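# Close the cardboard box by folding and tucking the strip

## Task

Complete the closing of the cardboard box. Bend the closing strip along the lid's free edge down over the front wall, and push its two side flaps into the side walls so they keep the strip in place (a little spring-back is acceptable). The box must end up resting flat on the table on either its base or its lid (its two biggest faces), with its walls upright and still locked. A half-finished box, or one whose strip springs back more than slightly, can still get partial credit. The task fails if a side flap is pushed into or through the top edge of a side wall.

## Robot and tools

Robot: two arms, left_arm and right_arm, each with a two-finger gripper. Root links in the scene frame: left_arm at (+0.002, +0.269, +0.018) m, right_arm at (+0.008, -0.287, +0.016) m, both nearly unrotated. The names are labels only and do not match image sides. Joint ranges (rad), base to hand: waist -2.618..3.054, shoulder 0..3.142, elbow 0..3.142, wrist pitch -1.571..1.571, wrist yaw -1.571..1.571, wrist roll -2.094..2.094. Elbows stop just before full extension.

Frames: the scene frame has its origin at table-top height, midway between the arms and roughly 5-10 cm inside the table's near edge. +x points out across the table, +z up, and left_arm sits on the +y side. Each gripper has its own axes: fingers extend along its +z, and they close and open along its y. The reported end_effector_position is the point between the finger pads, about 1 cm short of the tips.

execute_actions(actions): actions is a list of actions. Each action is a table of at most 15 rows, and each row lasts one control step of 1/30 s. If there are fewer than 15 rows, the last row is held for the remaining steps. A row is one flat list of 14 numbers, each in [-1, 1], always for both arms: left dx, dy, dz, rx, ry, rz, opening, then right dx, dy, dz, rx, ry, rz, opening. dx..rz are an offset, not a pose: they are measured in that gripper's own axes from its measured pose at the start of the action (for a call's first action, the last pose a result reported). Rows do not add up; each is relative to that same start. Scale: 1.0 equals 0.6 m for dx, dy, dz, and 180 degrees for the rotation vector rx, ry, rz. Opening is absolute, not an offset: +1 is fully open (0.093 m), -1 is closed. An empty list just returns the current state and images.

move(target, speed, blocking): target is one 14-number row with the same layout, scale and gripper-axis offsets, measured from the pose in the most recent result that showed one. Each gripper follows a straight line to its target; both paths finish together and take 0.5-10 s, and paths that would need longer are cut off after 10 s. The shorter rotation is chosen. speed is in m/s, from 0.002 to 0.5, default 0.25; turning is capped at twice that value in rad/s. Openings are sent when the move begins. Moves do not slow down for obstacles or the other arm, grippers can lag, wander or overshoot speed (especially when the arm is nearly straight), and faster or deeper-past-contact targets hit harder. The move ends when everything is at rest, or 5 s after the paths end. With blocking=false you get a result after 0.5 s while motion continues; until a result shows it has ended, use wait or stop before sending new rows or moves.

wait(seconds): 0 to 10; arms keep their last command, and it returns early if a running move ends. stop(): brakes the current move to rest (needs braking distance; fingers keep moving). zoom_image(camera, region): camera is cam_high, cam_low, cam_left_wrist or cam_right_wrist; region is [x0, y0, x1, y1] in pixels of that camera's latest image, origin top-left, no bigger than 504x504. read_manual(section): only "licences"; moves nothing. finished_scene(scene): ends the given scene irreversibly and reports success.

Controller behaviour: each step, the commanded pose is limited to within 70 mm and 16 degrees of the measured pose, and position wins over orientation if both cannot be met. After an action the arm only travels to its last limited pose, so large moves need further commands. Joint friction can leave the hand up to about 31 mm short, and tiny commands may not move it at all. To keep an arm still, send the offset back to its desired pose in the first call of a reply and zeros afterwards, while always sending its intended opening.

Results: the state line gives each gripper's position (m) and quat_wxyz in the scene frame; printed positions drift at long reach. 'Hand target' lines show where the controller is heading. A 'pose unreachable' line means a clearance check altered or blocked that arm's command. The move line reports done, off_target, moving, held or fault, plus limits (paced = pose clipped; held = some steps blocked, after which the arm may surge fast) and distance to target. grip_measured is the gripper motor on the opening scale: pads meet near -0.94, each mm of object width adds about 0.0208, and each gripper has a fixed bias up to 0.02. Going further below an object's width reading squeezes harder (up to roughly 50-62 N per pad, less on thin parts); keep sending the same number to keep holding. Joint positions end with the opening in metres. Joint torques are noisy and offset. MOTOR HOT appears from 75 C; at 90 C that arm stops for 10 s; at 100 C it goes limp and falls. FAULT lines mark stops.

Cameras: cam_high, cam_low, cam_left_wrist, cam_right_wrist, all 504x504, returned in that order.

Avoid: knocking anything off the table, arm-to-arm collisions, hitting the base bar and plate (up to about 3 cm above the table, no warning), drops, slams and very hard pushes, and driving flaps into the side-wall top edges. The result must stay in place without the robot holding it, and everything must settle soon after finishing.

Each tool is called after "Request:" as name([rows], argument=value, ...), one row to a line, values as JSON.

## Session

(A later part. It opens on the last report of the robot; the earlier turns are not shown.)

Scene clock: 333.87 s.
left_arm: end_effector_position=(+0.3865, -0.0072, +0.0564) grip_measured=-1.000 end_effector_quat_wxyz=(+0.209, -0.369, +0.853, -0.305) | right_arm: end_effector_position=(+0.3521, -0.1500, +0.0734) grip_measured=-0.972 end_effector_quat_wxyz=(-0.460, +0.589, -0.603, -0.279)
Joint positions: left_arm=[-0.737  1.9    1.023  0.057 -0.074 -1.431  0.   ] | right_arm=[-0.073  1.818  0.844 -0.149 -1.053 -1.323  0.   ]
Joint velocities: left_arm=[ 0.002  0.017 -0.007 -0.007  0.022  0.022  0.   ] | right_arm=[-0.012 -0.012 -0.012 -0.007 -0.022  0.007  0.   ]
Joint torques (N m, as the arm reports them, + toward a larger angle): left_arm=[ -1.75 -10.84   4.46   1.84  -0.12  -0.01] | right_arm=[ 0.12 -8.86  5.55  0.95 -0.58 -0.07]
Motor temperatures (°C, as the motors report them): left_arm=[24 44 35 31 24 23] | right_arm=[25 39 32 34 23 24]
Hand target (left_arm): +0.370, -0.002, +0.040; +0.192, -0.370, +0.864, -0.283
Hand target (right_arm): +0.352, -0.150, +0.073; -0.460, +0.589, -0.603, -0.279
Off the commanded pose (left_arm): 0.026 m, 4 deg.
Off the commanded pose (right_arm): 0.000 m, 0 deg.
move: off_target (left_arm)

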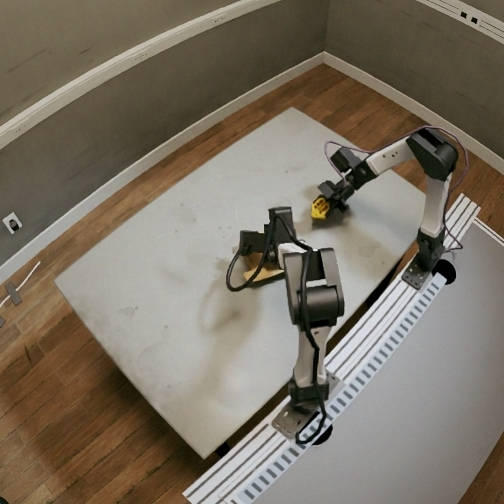

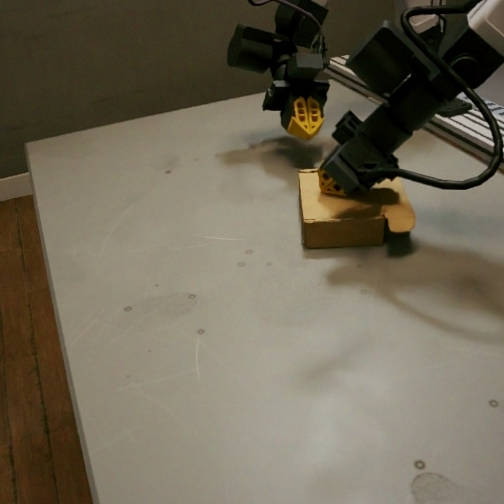

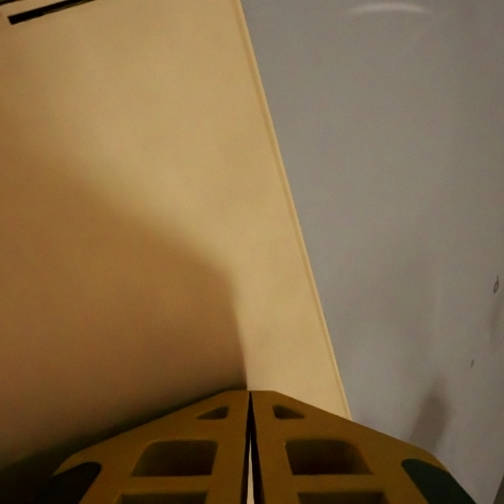

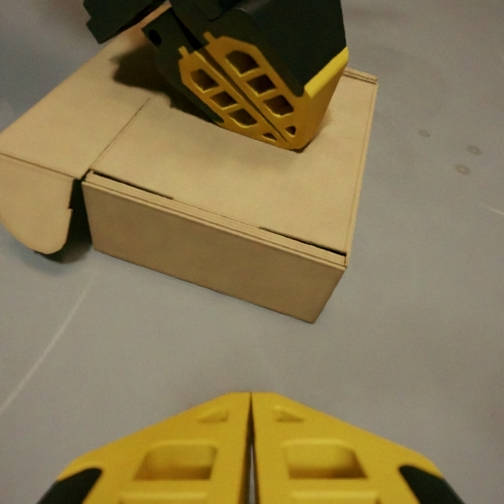

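Request:
move(target=[-0.025,0,-0.086,0,0,0,-1, 0.0,0,0,-0.0704,-0.0353,0.0416,-1], speed=0.08)

Request:
move(target=[0.005,0.104,0.029,0,0,0,-1, 0.0,0,0,0,0,0,-1], speed=0.06)

Request:
move(target=[0.101,0.041,-0.011,0,0,0,-1, 0.0,0,0,0,0,0,-1], speed=0.05)

Scene clock: 358.80 s.
left_arm: end_effector_position=(+0.3740, +0.0166, +0.1006) grip_measured=-1.000 end_effector_quat_wxyz=(+0.216, -0.369, +0.847, -0.315) | right_arm: end_effector_position=(+0.3475, -0.1475, +0.0722) grip_measured=-0.972 end_effector_quat_wxyz=(-0.402, +0.587, -0.577, -0.401)
Joint positions: left_arm=[-0.707  1.717  0.974 -0.049 -0.058 -1.412  0.   ] | right_arm=[-0.093  2.059  1.18  -0.791 -1.171 -1.709  0.   ]
Joint velocities: left_arm=[ 0.002  0.012  0.002  0.007 -0.066  0.037  0.   ] | right_arm=[-0.027 -0.002  0.007 -0.051 -0.022 -0.11   0.   ]
Joint torques (N m, as the arm reports them, + toward a larger angle): left_arm=[ -0.12 -10.89   6.13   1.92  -0.02   0.17] | right_arm=[-0.49 -9.07  6.29 -0.17 -0.79 -0.07]
Motor temperatures (°C, as the motors report them): left_arm=[24 44 34 31 24 23] | right_arm=[25 38 33 33 23 24]
Hand target (left_arm): +0.366, +0.024, +0.095; +0.208, -0.369, +0.853, -0.305
Hand target (right_arm): +0.351, -0.150, +0.071; -0.402, +0.582, -0.579, -0.406
Off the commanded pose (left_arm): 0.011 m, 2 deg.
Off the commanded pose (right_arm): 0.005 m, 1 deg.
move: off_target (left_arm)

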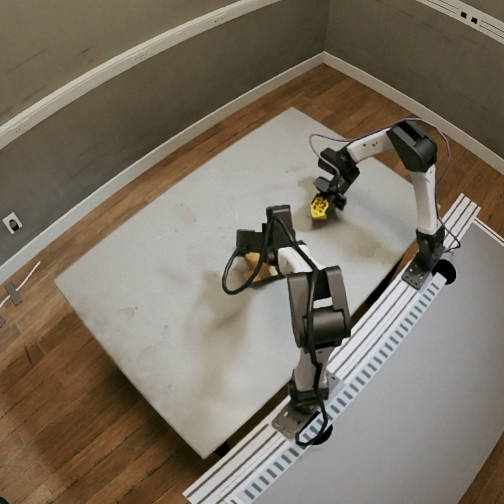

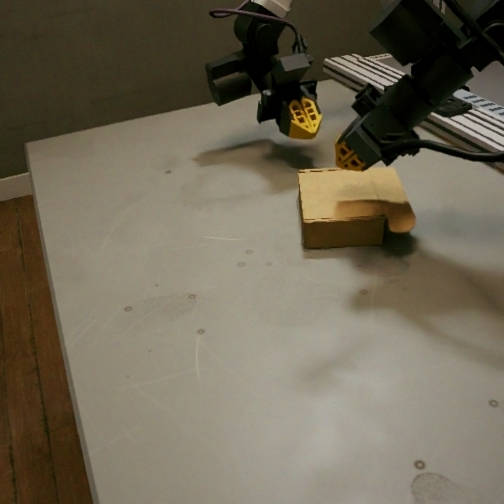

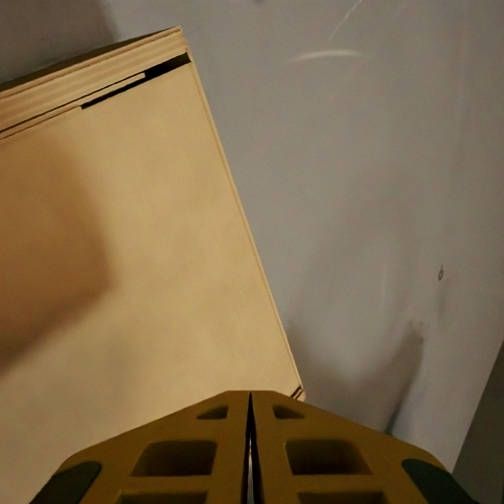

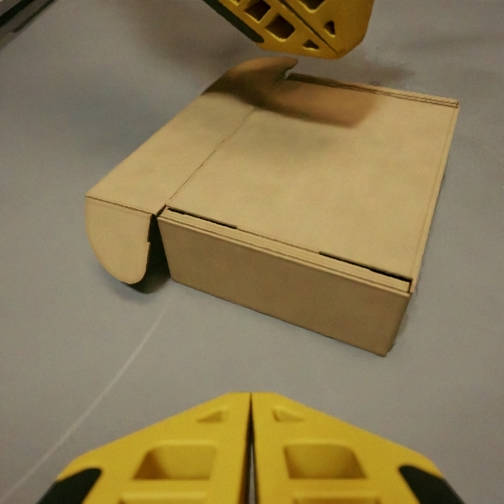

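Scene clock: 360.43 s.
left_arm: end_effector_position=(+0.3572, +0.0344, +0.0631) grip_measured=-1.000 end_effector_quat_wxyz=(+0.227, -0.368, +0.839, -0.330) | right_arm: end_effector_position=(+0.3475, -0.1475, +0.0723) grip_measured=-0.972 end_effector_quat_wxyz=(-0.402, +0.587, -0.577, -0.401)
Joint positions: left_arm=[-0.692  1.717  0.759  0.207 -0.05  -1.403  0.   ] | right_arm=[-0.093  2.059  1.18  -0.791 -1.172 -1.709  0.   ]
Joint velocities: left_arm=[-0.002 -0.007 -0.007  0.081  0.037  0.051  0.   ] | right_arm=[-0.007  0.002  0.012  0.051 -0.051  0.051  0.   ]
Joint torques (N m, as the arm reports them, + toward a larger angle): left_arm=[-0.03 -6.19  5.62  2.47  0.01  0.14] | right_arm=[  0.31 -10.5    5.13   0.02  -0.67  -0.09]
Motor temperatures (°C, as the motors report them): left_arm=[24 44 34 31 24 23] | right_arm=[25 38 33 33 23 24]
Hand target (left_arm): +0.352, +0.040, +0.044; +0.216, -0.369, +0.847, -0.315
Hand target (right_arm): +0.348, -0.148, +0.072; -0.402, +0.587, -0.577, -0.401
Off the commanded pose (left_arm): 0.020 m, 2 deg.
Off the commanded pose (right_arm): 0.000 m, 0 deg.
move: off_target (left_arm)

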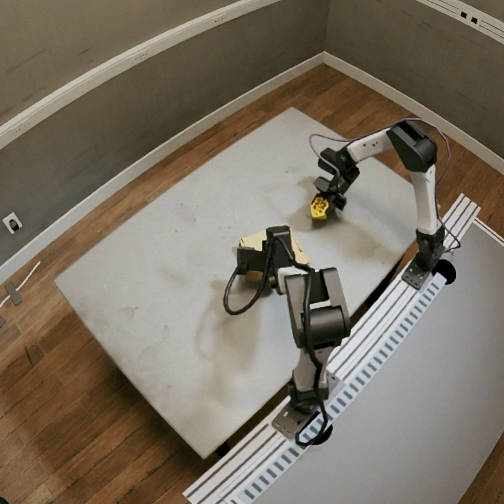

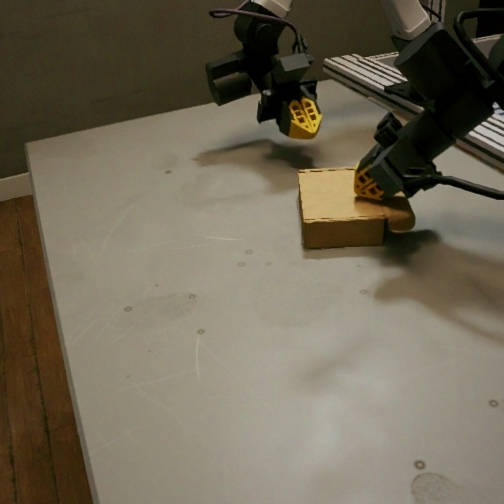

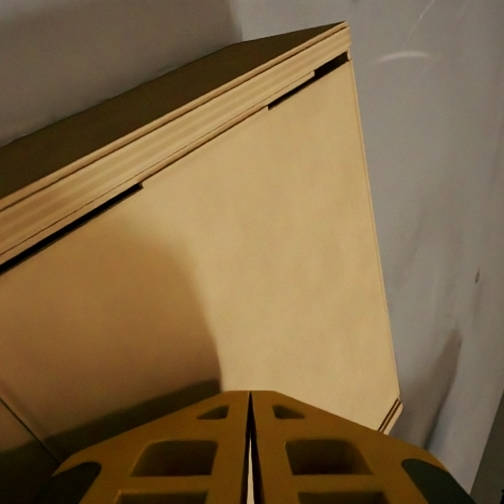

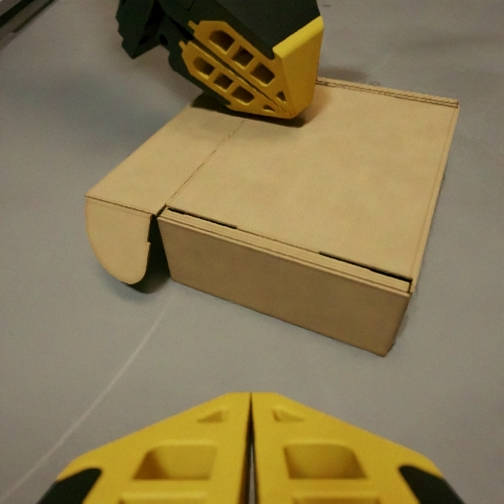

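Scene clock: 362.03 s.
left_arm: end_effector_position=(+0.3166, -0.0035, +0.0575) grip_measured=-1.000 end_effector_quat_wxyz=(+0.238, -0.367, +0.828, -0.350) | right_arm: end_effector_position=(+0.3475, -0.1475, +0.0723) grip_measured=-0.972 end_effector_quat_wxyz=(-0.402, +0.587, -0.577, -0.401)
Joint positions: left_arm=[-0.88   1.717  0.679  0.321 -0.194 -1.532  0.   ] | right_arm=[-0.093  2.059  1.18  -0.791 -1.172 -1.709  0.   ]
Joint velocities: left_arm=[0.007 0.007 0.002 0.022 0.007 0.022 0.   ] | right_arm=[ 0.002  0.002 -0.007  0.066 -0.022 -0.022  0.   ]
Joint torques (N m, as the arm reports them, + toward a larger angle): left_arm=[-1.72 -8.04  4.38  2.09 -0.15  0.04] | right_arm=[  0.12 -10.43   5.06  -0.01  -0.63  -0.09]
Motor temperatures (°C, as the motors report them): left_arm=[24 44 34 31 24 23] | right_arm=[25 38 33 33 23 24]
Hand target (left_arm): +0.304, +0.003, +0.043; +0.228, -0.368, +0.839, -0.331
Hand target (right_arm): +0.347, -0.148, +0.072; -0.402, +0.587, -0.577, -0.401
Off the commanded pose (left_arm): 0.022 m, 3 deg.
Off the commanded pose (right_arm): 0.000 m, 0 deg.
move: off_target (left_arm)

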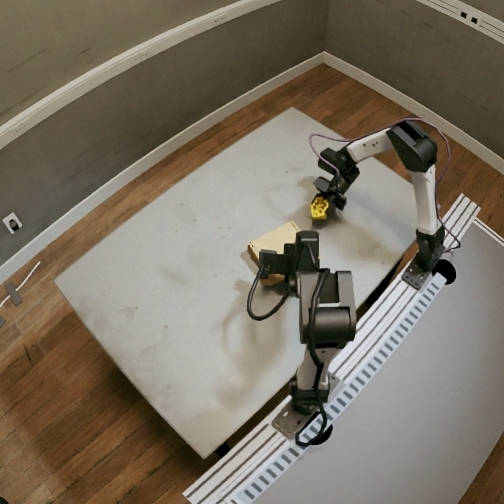

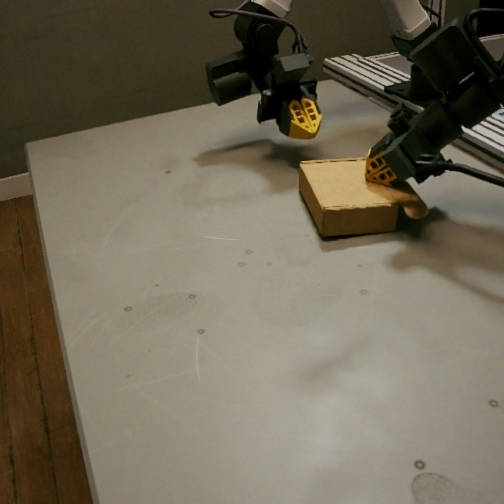

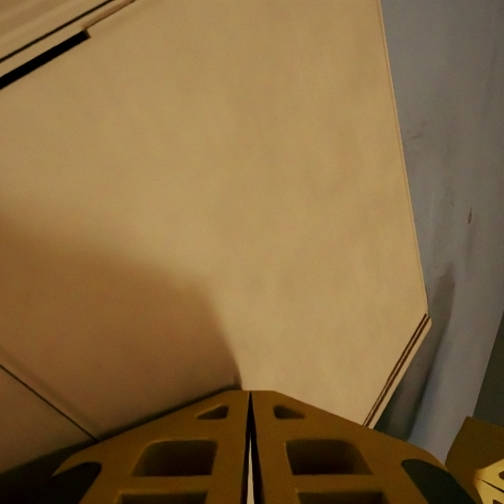

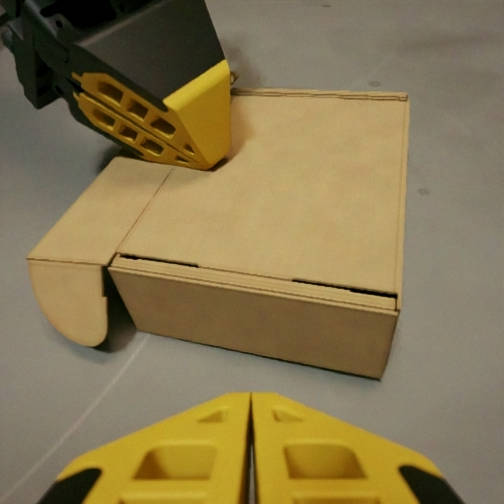

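Request:
move(target=[0,0.01,0.01,0,0,0,-1, 0.08,0,0.029,0,0,0,0.5], speed=0.08)

Request:
move(target=[0,0.01,0.01,0,0,0,-1, -0.04,0,0.11,0,0,0,0.5], speed=0.04)

Scene clock: 371.30 s.
left_arm: end_effector_position=(+0.3195, -0.0064, +0.0625) grip_measured=-1.000 end_effector_quat_wxyz=(+0.242, -0.368, +0.822, -0.362) | right_arm: end_effector_position=(+0.3572, -0.1466, +0.0317) grip_measured=+0.498 end_effector_quat_wxyz=(-0.410, +0.594, -0.570, -0.392)
Joint positions: left_arm=[-0.88   1.717  0.679  0.348 -0.195 -1.536  0.   ] | right_arm=[-0.093  2.18   1.18  -0.649 -1.172 -1.72   0.069]
Joint velocities: left_arm=[-0.022 -0.007 -0.007 -0.007  0.007 -0.007  0.   ] | right_arm=[-0.007 -0.007  0.002  0.081 -0.022  0.037  0.   ]
Joint torques (N m, as the arm reports them, + toward a larger angle): left_arm=[-0.27 -6.    6.05  2.55 -0.06  0.17] | right_arm=[-0.11 -9.87  2.72  0.15 -0.62 -0.11]
Motor temperatures (°C, as the motors report them): left_arm=[24 43 33 32 24 23] | right_arm=[25 39 32 32 23 24]
Hand target (left_arm): +0.317, -0.003, +0.049; +0.238, -0.367, +0.828, -0.350
Hand target (right_arm): +0.348, -0.147, +0.021; -0.402, +0.587, -0.577, -0.401
Off the commanded pose (left_arm): 0.014 m, 2 deg.
Off the commanded pose (right_arm): 0.014 m, 2 deg.
move: off_target (left_arm, right_arm)

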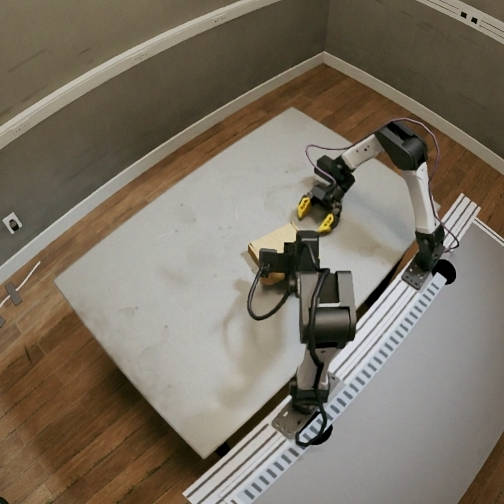

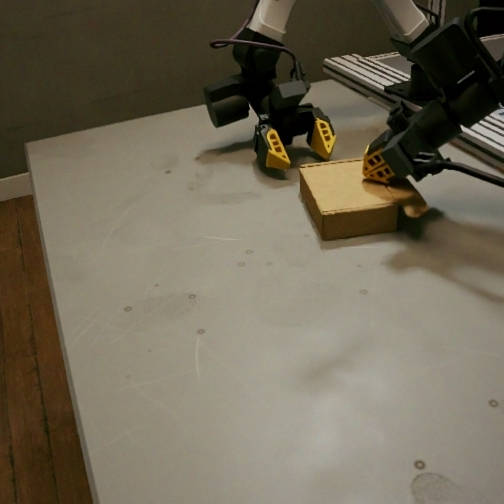

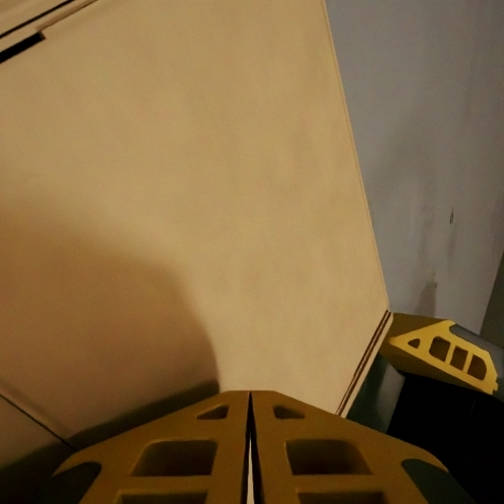

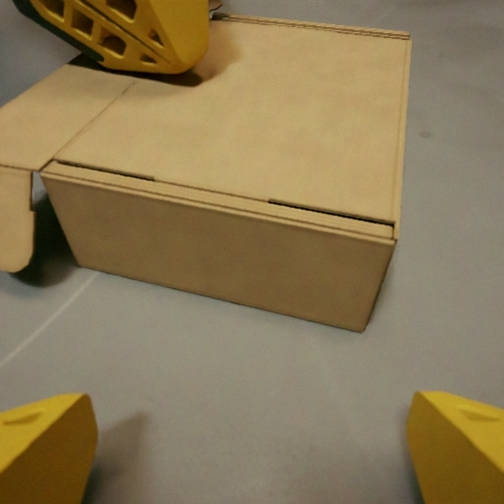

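Scene clock: 373.50 s.
left_arm: end_effector_position=(+0.3224, -0.0093, +0.0676) grip_measured=-1.000 end_effector_quat_wxyz=(+0.247, -0.367, +0.816, -0.373) | right_arm: end_effector_position=(+0.3662, -0.0789, +0.0382) grip_measured=+0.498 end_effector_quat_wxyz=(-0.424, +0.591, -0.565, -0.390)
Joint positions: left_arm=[-0.88   1.717  0.679  0.376 -0.195 -1.536  0.   ] | right_arm=[ 0.095  2.125  1.051 -0.089 -1.159 -1.214  0.069]
Joint velocities: left_arm=[-0.012 -0.002  0.002 -0.022 -0.022 -0.037  0.   ] | right_arm=[-0.002 -0.017 -0.017  0.022 -0.022  0.022 -0.002]
Joint torques (N m, as the arm reports them, + toward a larger angle): left_arm=[-0.23 -6.05  6.23  2.55 -0.06  0.1 ] | right_arm=[  1.56 -11.73   3.2    0.99  -0.49  -0.03]
Motor temperatures (°C, as the motors report them): left_arm=[24 42 33 32 24 23] | right_arm=[25 39 32 32 23 24]
Hand target (left_arm): +0.321, -0.006, +0.054; +0.242, -0.368, +0.822, -0.361
Hand target (right_arm): +0.357, -0.076, +0.034; -0.414, +0.592, -0.570, -0.392
Off the commanded pose (left_arm): 0.014 m, 2 deg.
Off the commanded pose (right_arm): 0.013 m, 2 deg.
move: off_target (left_arm, right_arm)

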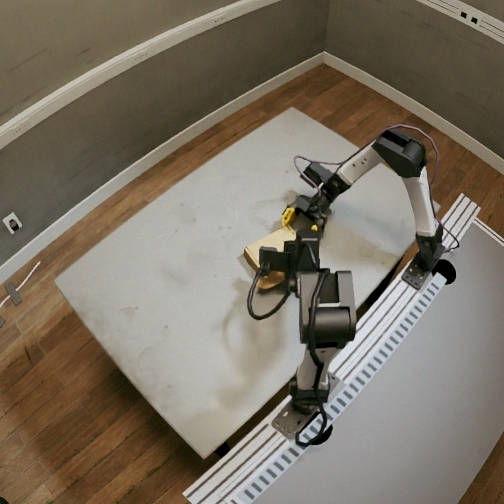

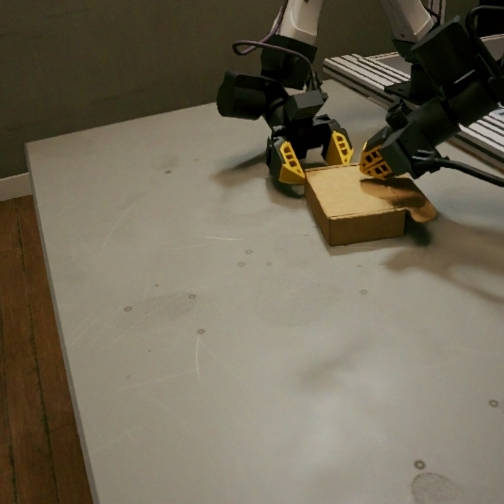

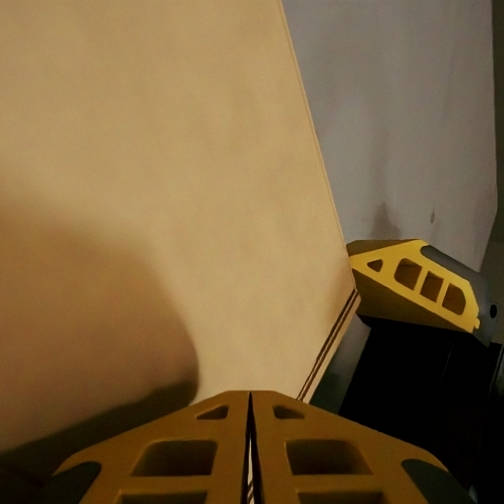

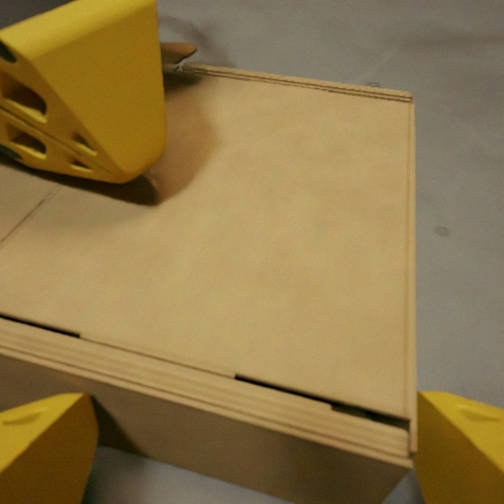

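Request:
move(target=[0,0,-0.133,0,0,0,-1, 0.028,0,-0.078,0,0,0,0.5], speed=0.08)

Request:
move(target=[-0.262,0.105,-0.093,0.3116,0.1356,0.5639,-1, 0.02,0.065,0,0,0,0,0.3], speed=0.2)

Request:
move(target=[0,0,0,0,0,0,-1, -0.03,0,0.09,0,0,0,0.3], speed=0.04)

Scene clock: 385.60 s.
left_arm: end_effector_position=(+0.2776, +0.0211, +0.1227) grip_measured=-1.000 end_effector_quat_wxyz=(+0.251, -0.366, +0.810, -0.383) | right_arm: end_effector_position=(+0.3638, -0.1282, +0.0383) grip_measured=+0.498 end_effector_quat_wxyz=(-0.422, +0.596, -0.565, -0.384)
Joint positions: left_arm=[-0.931  1.342  0.58   0.12  -0.237 -1.566  0.   ] | right_arm=[-0.041  2.142  1.136 -0.474 -1.18  -1.567  0.069]
Joint velocities: left_arm=[-0.007 -0.017  0.032  0.022 -0.037 -0.081  0.   ] | right_arm=[ 0.012  0.012 -0.002 -0.007  0.007 -0.022  0.001]
Joint torques (N m, as the arm reports them, + toward a larger angle): left_arm=[-1.55 -6.88  6.16  2.17 -0.2   0.03] | right_arm=[-0.19 -9.31  5.97  0.18 -0.75 -0.12]
Motor temperatures (°C, as the motors report them): left_arm=[24 41 33 33 24 23] | right_arm=[25 41 32 32 23 24]
Hand target (left_arm): +0.269, +0.026, +0.115; +0.247, -0.367, +0.816, -0.373
Hand target (right_arm): +0.366, -0.129, +0.036; -0.421, +0.592, -0.566, -0.390
Off the commanded pose (left_arm): 0.012 m, 2 deg.
Off the commanded pose (right_arm): 0.003 m, 1 deg.
move: off_target (left_arm)

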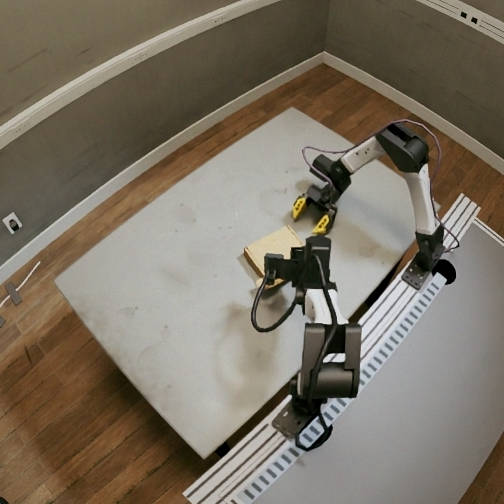

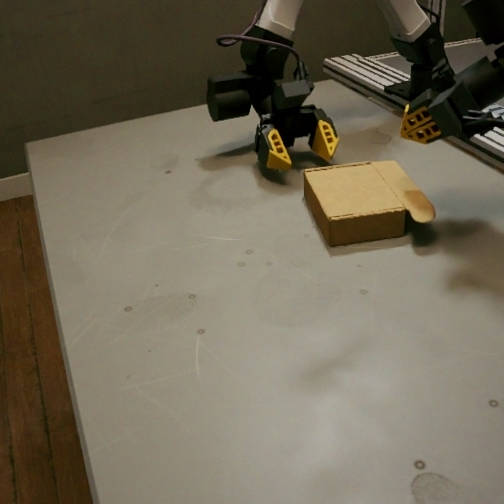

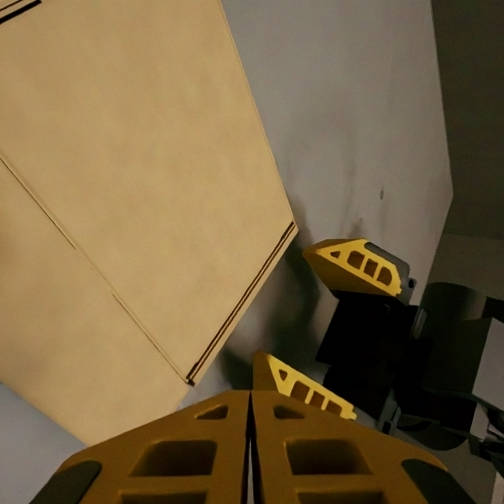

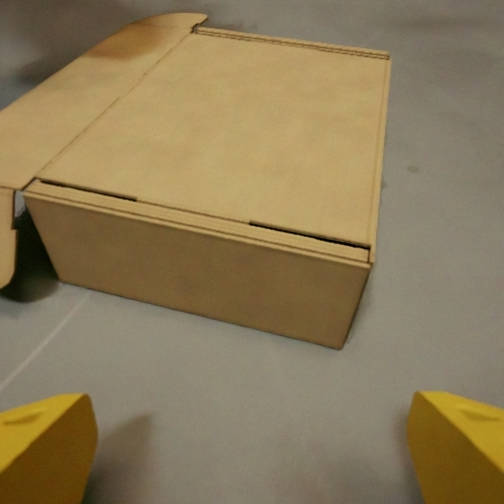

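Scene clock: 391.50 s.
left_arm: end_effector_position=(+0.3064, +0.1940, +0.1244) grip_measured=-1.000 end_effector_quat_wxyz=(+0.418, +0.573, +0.592, -0.381) | right_arm: end_effector_position=(+0.3321, -0.1299, +0.0263) grip_measured=+0.302 end_effector_quat_wxyz=(-0.422, +0.599, -0.562, -0.384)
Joint positions: left_arm=[ 0.177  1.939  1.192 -1.273  1.141  2.097  0.   ] | right_arm=[-0.047  2.101  0.99  -0.396 -1.18  -1.602  0.06 ]
Joint velocities: left_arm=[-0.017  0.002  0.017 -0.007  0.022  0.095  0.   ] | right_arm=[-0.017 -0.017 -0.007  0.022 -0.081  0.022 -0.001]
Joint torques (N m, as the arm reports them, + toward a larger angle): left_arm=[-0.69 -7.46  7.31 -0.72  0.4   0.1 ] | right_arm=[ -0.39 -10.85   2.63   0.39  -0.67  -0.16]
Motor temperatures (°C, as the motors report them): left_arm=[24 40 34 33 24 23] | right_arm=[25 41 31 32 23 24]
Hand target (left_arm): +0.307, +0.195, +0.120; +0.409, +0.573, +0.594, -0.389
Hand target (right_arm): +0.326, -0.133, +0.024; -0.422, +0.596, -0.564, -0.385
Off the commanded pose (left_arm): 0.004 m, 4 deg.
Off the commanded pose (right_arm): 0.007 m, 1 deg.
joint sent to its limit (left arm) — the command would take joint 6 (wrist roll) past its upper limit, so that joint was sent only as far as its limit.
move: off_target (left_arm)

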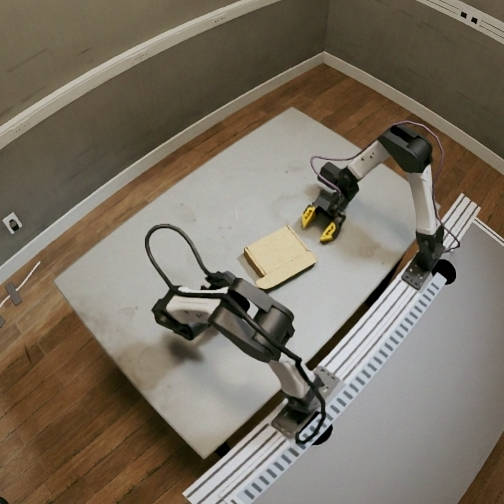

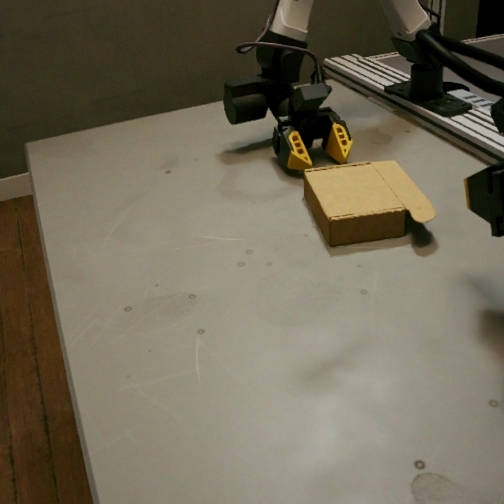

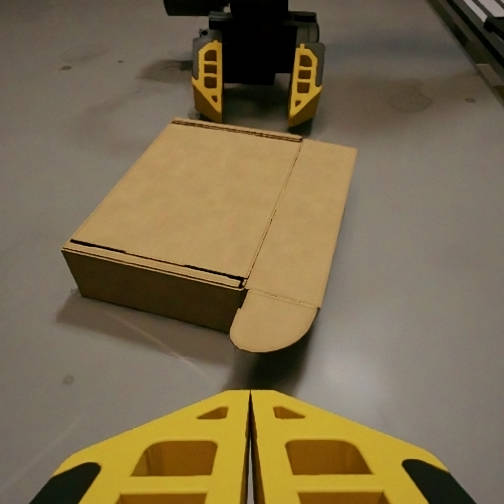

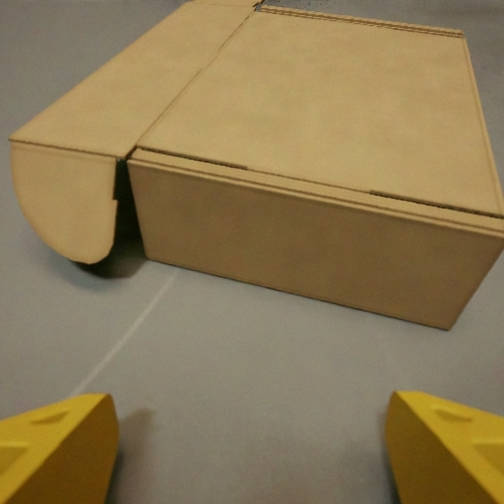

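Scene clock: 393.37 s.
left_arm: end_effector_position=(+0.3064, +0.1940, +0.1244) grip_measured=-1.000 end_effector_quat_wxyz=(+0.418, +0.573, +0.592, -0.381) | right_arm: end_effector_position=(+0.3413, -0.0750, +0.0312) grip_measured=+0.302 end_effector_quat_wxyz=(-0.435, +0.596, -0.556, -0.383)
Joint positions: left_arm=[ 0.177  1.939  1.192 -1.273  1.141  2.097  0.   ] | right_arm=[ 0.116  2.082  0.902  0.091 -1.152 -1.17   0.06 ]
Joint velocities: left_arm=[-0.007  0.002 -0.007 -0.066  0.037 -0.007  0.   ] | right_arm=[-0.022 -0.012 -0.002  0.037 -0.051  0.081  0.   ]
Joint torques (N m, as the arm reports them, + toward a larger angle): left_arm=[-0.65 -9.52  5.76 -0.51  0.51  0.03] | right_arm=[  1.34 -10.92   2.9    1.02  -0.49  -0.05]
Motor temperatures (°C, as the motors report them): left_arm=[24 40 34 33 24 23] | right_arm=[25 42 31 32 23 24]
Hand target (left_arm): +0.306, +0.194, +0.124; +0.418, +0.573, +0.592, -0.381
Hand target (right_arm): +0.332, -0.072, +0.027; -0.425, +0.597, -0.561, -0.385
Off the commanded pose (left_arm): 0.000 m, 0 deg.
Off the commanded pose (right_arm): 0.012 m, 2 deg.
move: off_target (right_arm)

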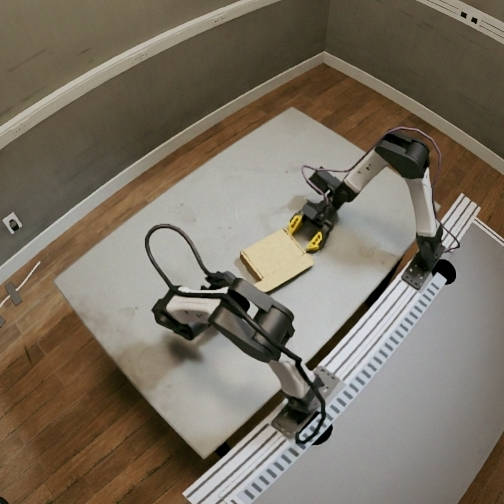

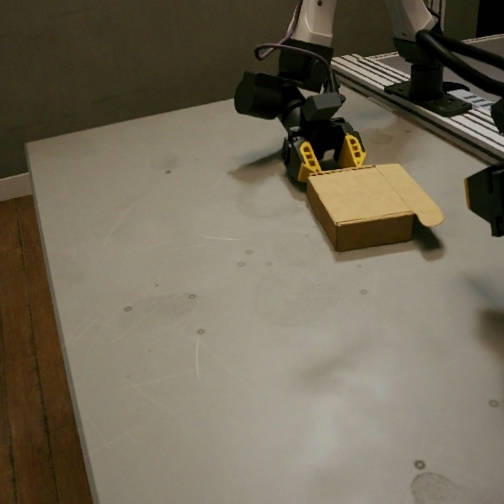

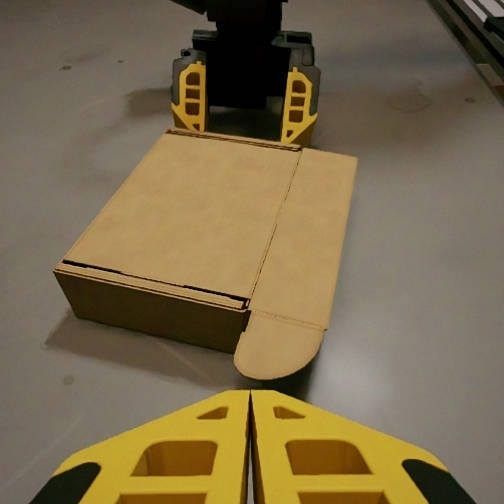

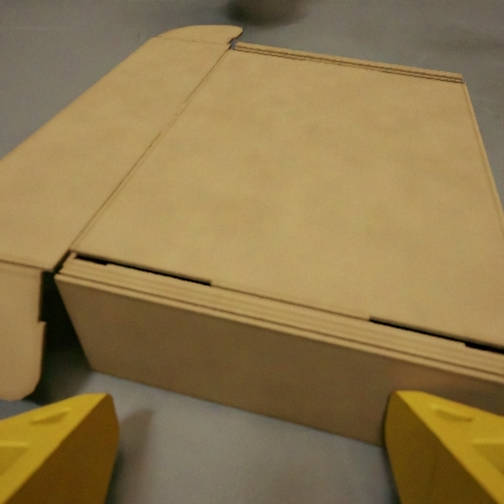

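Request:
move(target=[0.048,-0.03,0.123,0,0,0,-1, 0,0,0,0,0,0,0.3], speed=0.08)

Request:
move(target=[0.065,0,0.04,0,0,0,-1, 0,0,0,0,0,0,0.3], speed=0.04)

Scene clock: 404.17 s.
left_arm: end_effector_position=(+0.2998, +0.1373, +0.0686) grip_measured=-1.000 end_effector_quat_wxyz=(+0.418, +0.570, +0.597, -0.380) | right_arm: end_effector_position=(+0.3418, -0.0750, +0.0313) grip_measured=+0.302 end_effector_quat_wxyz=(-0.435, +0.595, -0.557, -0.382)
Joint positions: left_arm=[-0.006  1.901  0.896 -0.578  1.183  1.618  0.   ] | right_arm=[ 0.116  2.082  0.902  0.096 -1.151 -1.166  0.06 ]
Joint velocities: left_arm=[-0.012  0.007 -0.002  0.022  0.007 -0.066  0.   ] | right_arm=[-0.017 -0.007 -0.012  0.051  0.051 -0.022  0.001]
Joint torques (N m, as the arm reports them, + toward a larger angle): left_arm=[ -1.32 -10.47   3.56   0.58   0.57   0.  ] | right_arm=[  0.21 -10.32   4.53   0.96  -0.62  -0.13]
Motor temperatures (°C, as the motors report them): left_arm=[24 40 34 30 24 23] | right_arm=[25 42 31 32 23 24]
Hand target (left_arm): +0.295, +0.134, +0.070; +0.419, +0.573, +0.594, -0.379
Hand target (right_arm): +0.341, -0.075, +0.031; -0.435, +0.596, -0.556, -0.383
Off the commanded pose (left_arm): 0.008 m, 1 deg.
Off the commanded pose (right_arm): 0.001 m, 0 deg.
move: done

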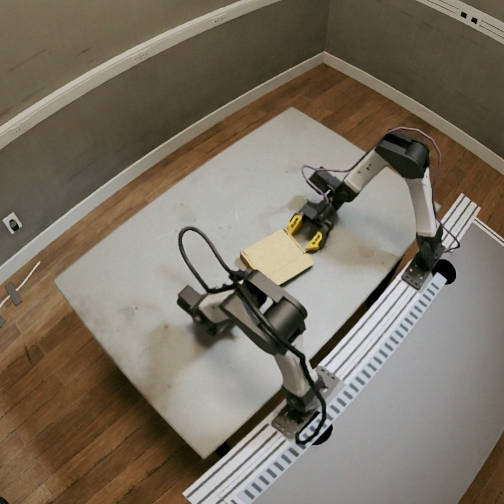

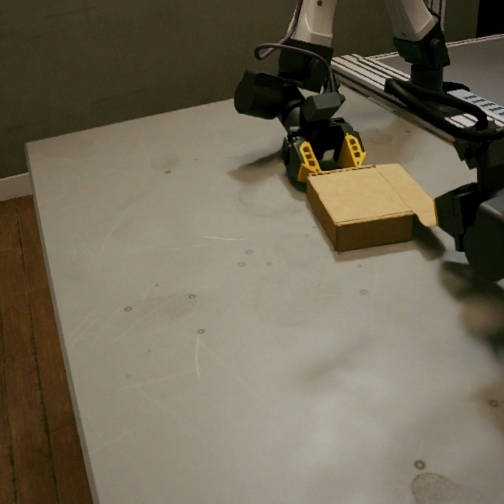

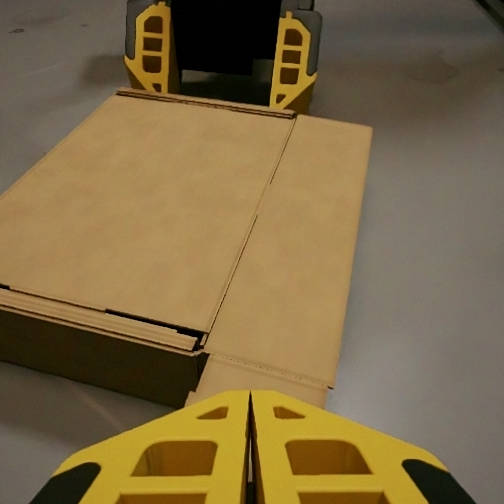

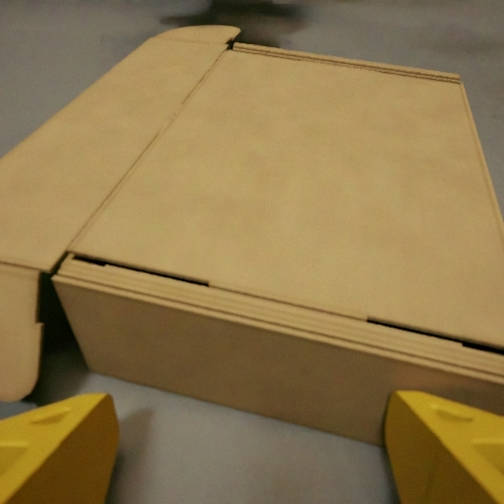

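Scene clock: 405.67 s.
left_arm: end_effector_position=(+0.3113, +0.1325, +0.0352) grip_measured=-1.000 end_effector_quat_wxyz=(+0.430, +0.576, +0.591, -0.366) | right_arm: end_effector_position=(+0.3418, -0.0750, +0.0313) grip_measured=+0.302 end_effector_quat_wxyz=(-0.435, +0.595, -0.557, -0.382)
Joint positions: left_arm=[-0.024  2.009  0.865 -0.341  1.183  1.554  0.   ] | right_arm=[ 0.116  2.082  0.902  0.096 -1.151 -1.166  0.06 ]
Joint velocities: left_arm=[-0.002 -0.007 -0.012 -0.007  0.022 -0.037  0.   ] | right_arm=[-0.007 -0.022 -0.002  0.051  0.037  0.022  0.   ]
Joint torques (N m, as the arm reports them, + toward a larger angle): left_arm=[-1.51 -7.3   2.96  0.78  0.55 -0.03] | right_arm=[  0.33 -10.08   4.55   1.01  -0.63  -0.07]
Motor temperatures (°C, as the motors report them): left_arm=[24 40 33 30 24 23] | right_arm=[25 42 31 32 23 24]
Hand target (left_arm): +0.301, +0.129, +0.024; +0.418, +0.570, +0.597, -0.380
Hand target (right_arm): +0.342, -0.075, +0.031; -0.435, +0.595, -0.557, -0.382
Off the commanded pose (left_arm): 0.016 m, 2 deg.
Off the commanded pose (right_arm): 0.000 m, 0 deg.
move: off_target (left_arm)

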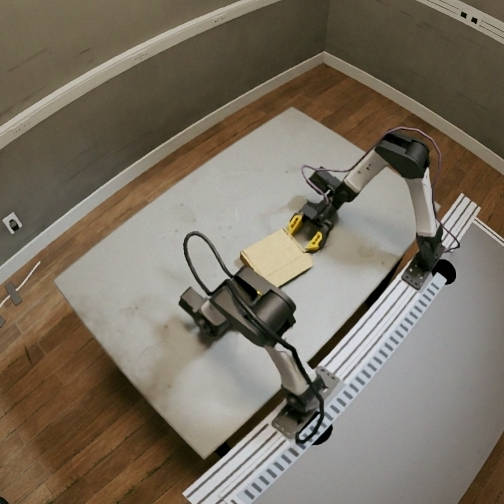

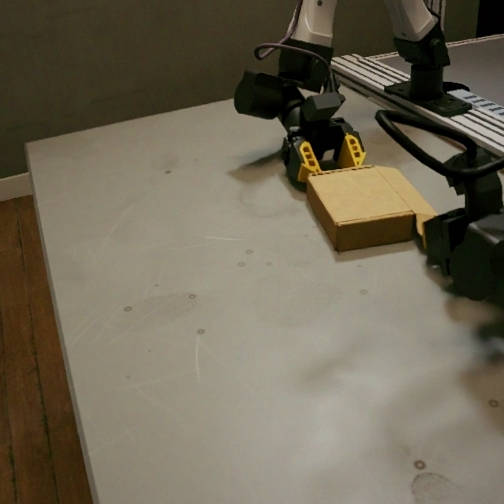

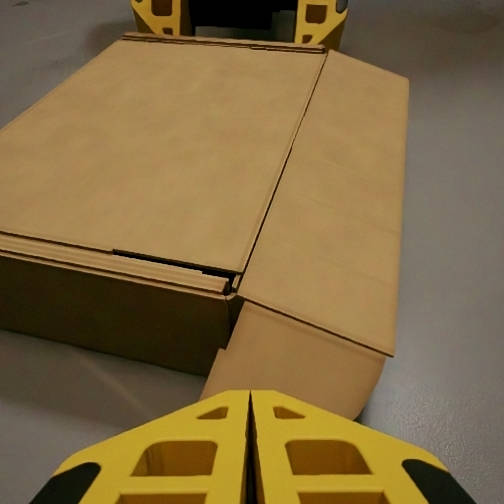

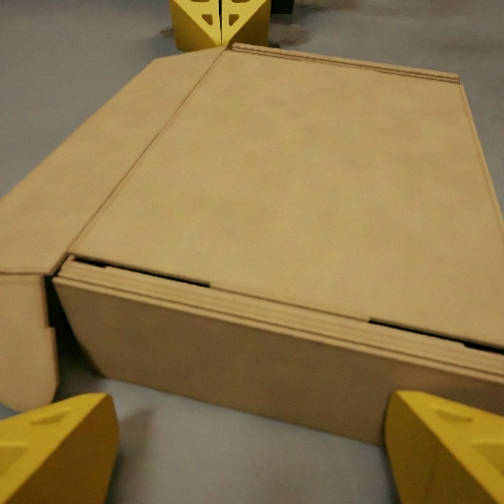

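Request:
move(target=[-0.024,-0.04,0.065,0,0,0,-1, 0,0,0,0,0,0,0.3], speed=0.04)

Scene clock: 412.03 s.
left_arm: end_effector_position=(+0.2917, +0.0948, +0.0299) grip_measured=-1.000 end_effector_quat_wxyz=(+0.424, +0.563, +0.601, -0.376) | right_arm: end_effector_position=(+0.3476, -0.0802, +0.0308) grip_measured=+0.302 end_effector_quat_wxyz=(-0.442, +0.594, -0.560, -0.372)
Joint positions: left_arm=[-0.155  1.949  0.679  0.086  1.156  1.189  0.   ] | right_arm=[ 0.101  2.082  0.902  0.111 -1.142 -1.166  0.06 ]
Joint velocities: left_arm=[-0.002 -0.017 -0.002  0.007  0.007 -0.037  0.   ] | right_arm=[ 0.002  0.002 -0.002 -0.007 -0.022  0.022  0.001]
Joint torques (N m, as the arm reports them, + toward a larger angle): left_arm=[ -2.51 -10.18   3.61   1.7    0.36  -0.04] | right_arm=[  1.53 -10.29   4.75   0.85  -0.7   -0.11]
Motor temperatures (°C, as the motors report them): left_arm=[24 40 33 30 24 23] | right_arm=[25 42 31 32 23 24]
Hand target (left_arm): +0.291, +0.089, +0.034; +0.431, +0.575, +0.591, -0.366
Hand target (right_arm): +0.342, -0.075, +0.031; -0.435, +0.595, -0.557, -0.382
Off the commanded pose (left_arm): 0.006 m, 2 deg.
Off the commanded pose (right_arm): 0.008 m, 1 deg.
move: done

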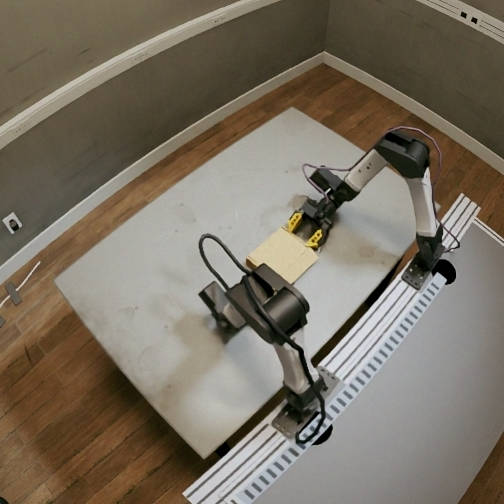

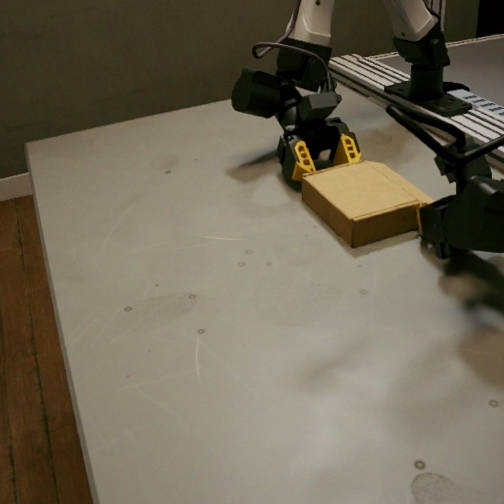

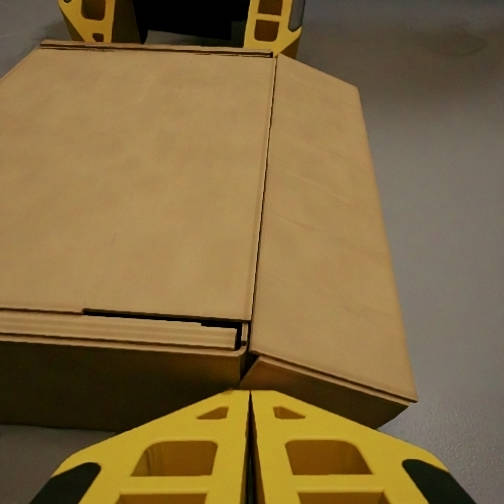

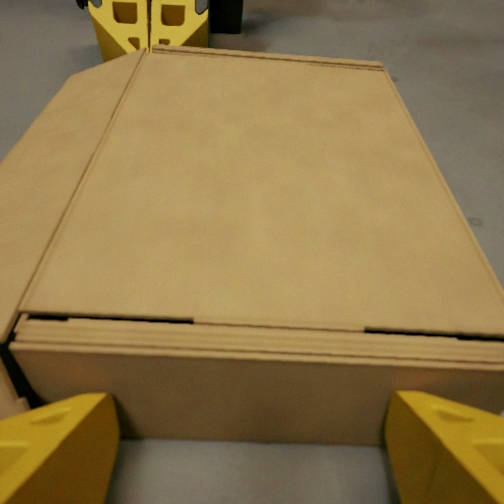

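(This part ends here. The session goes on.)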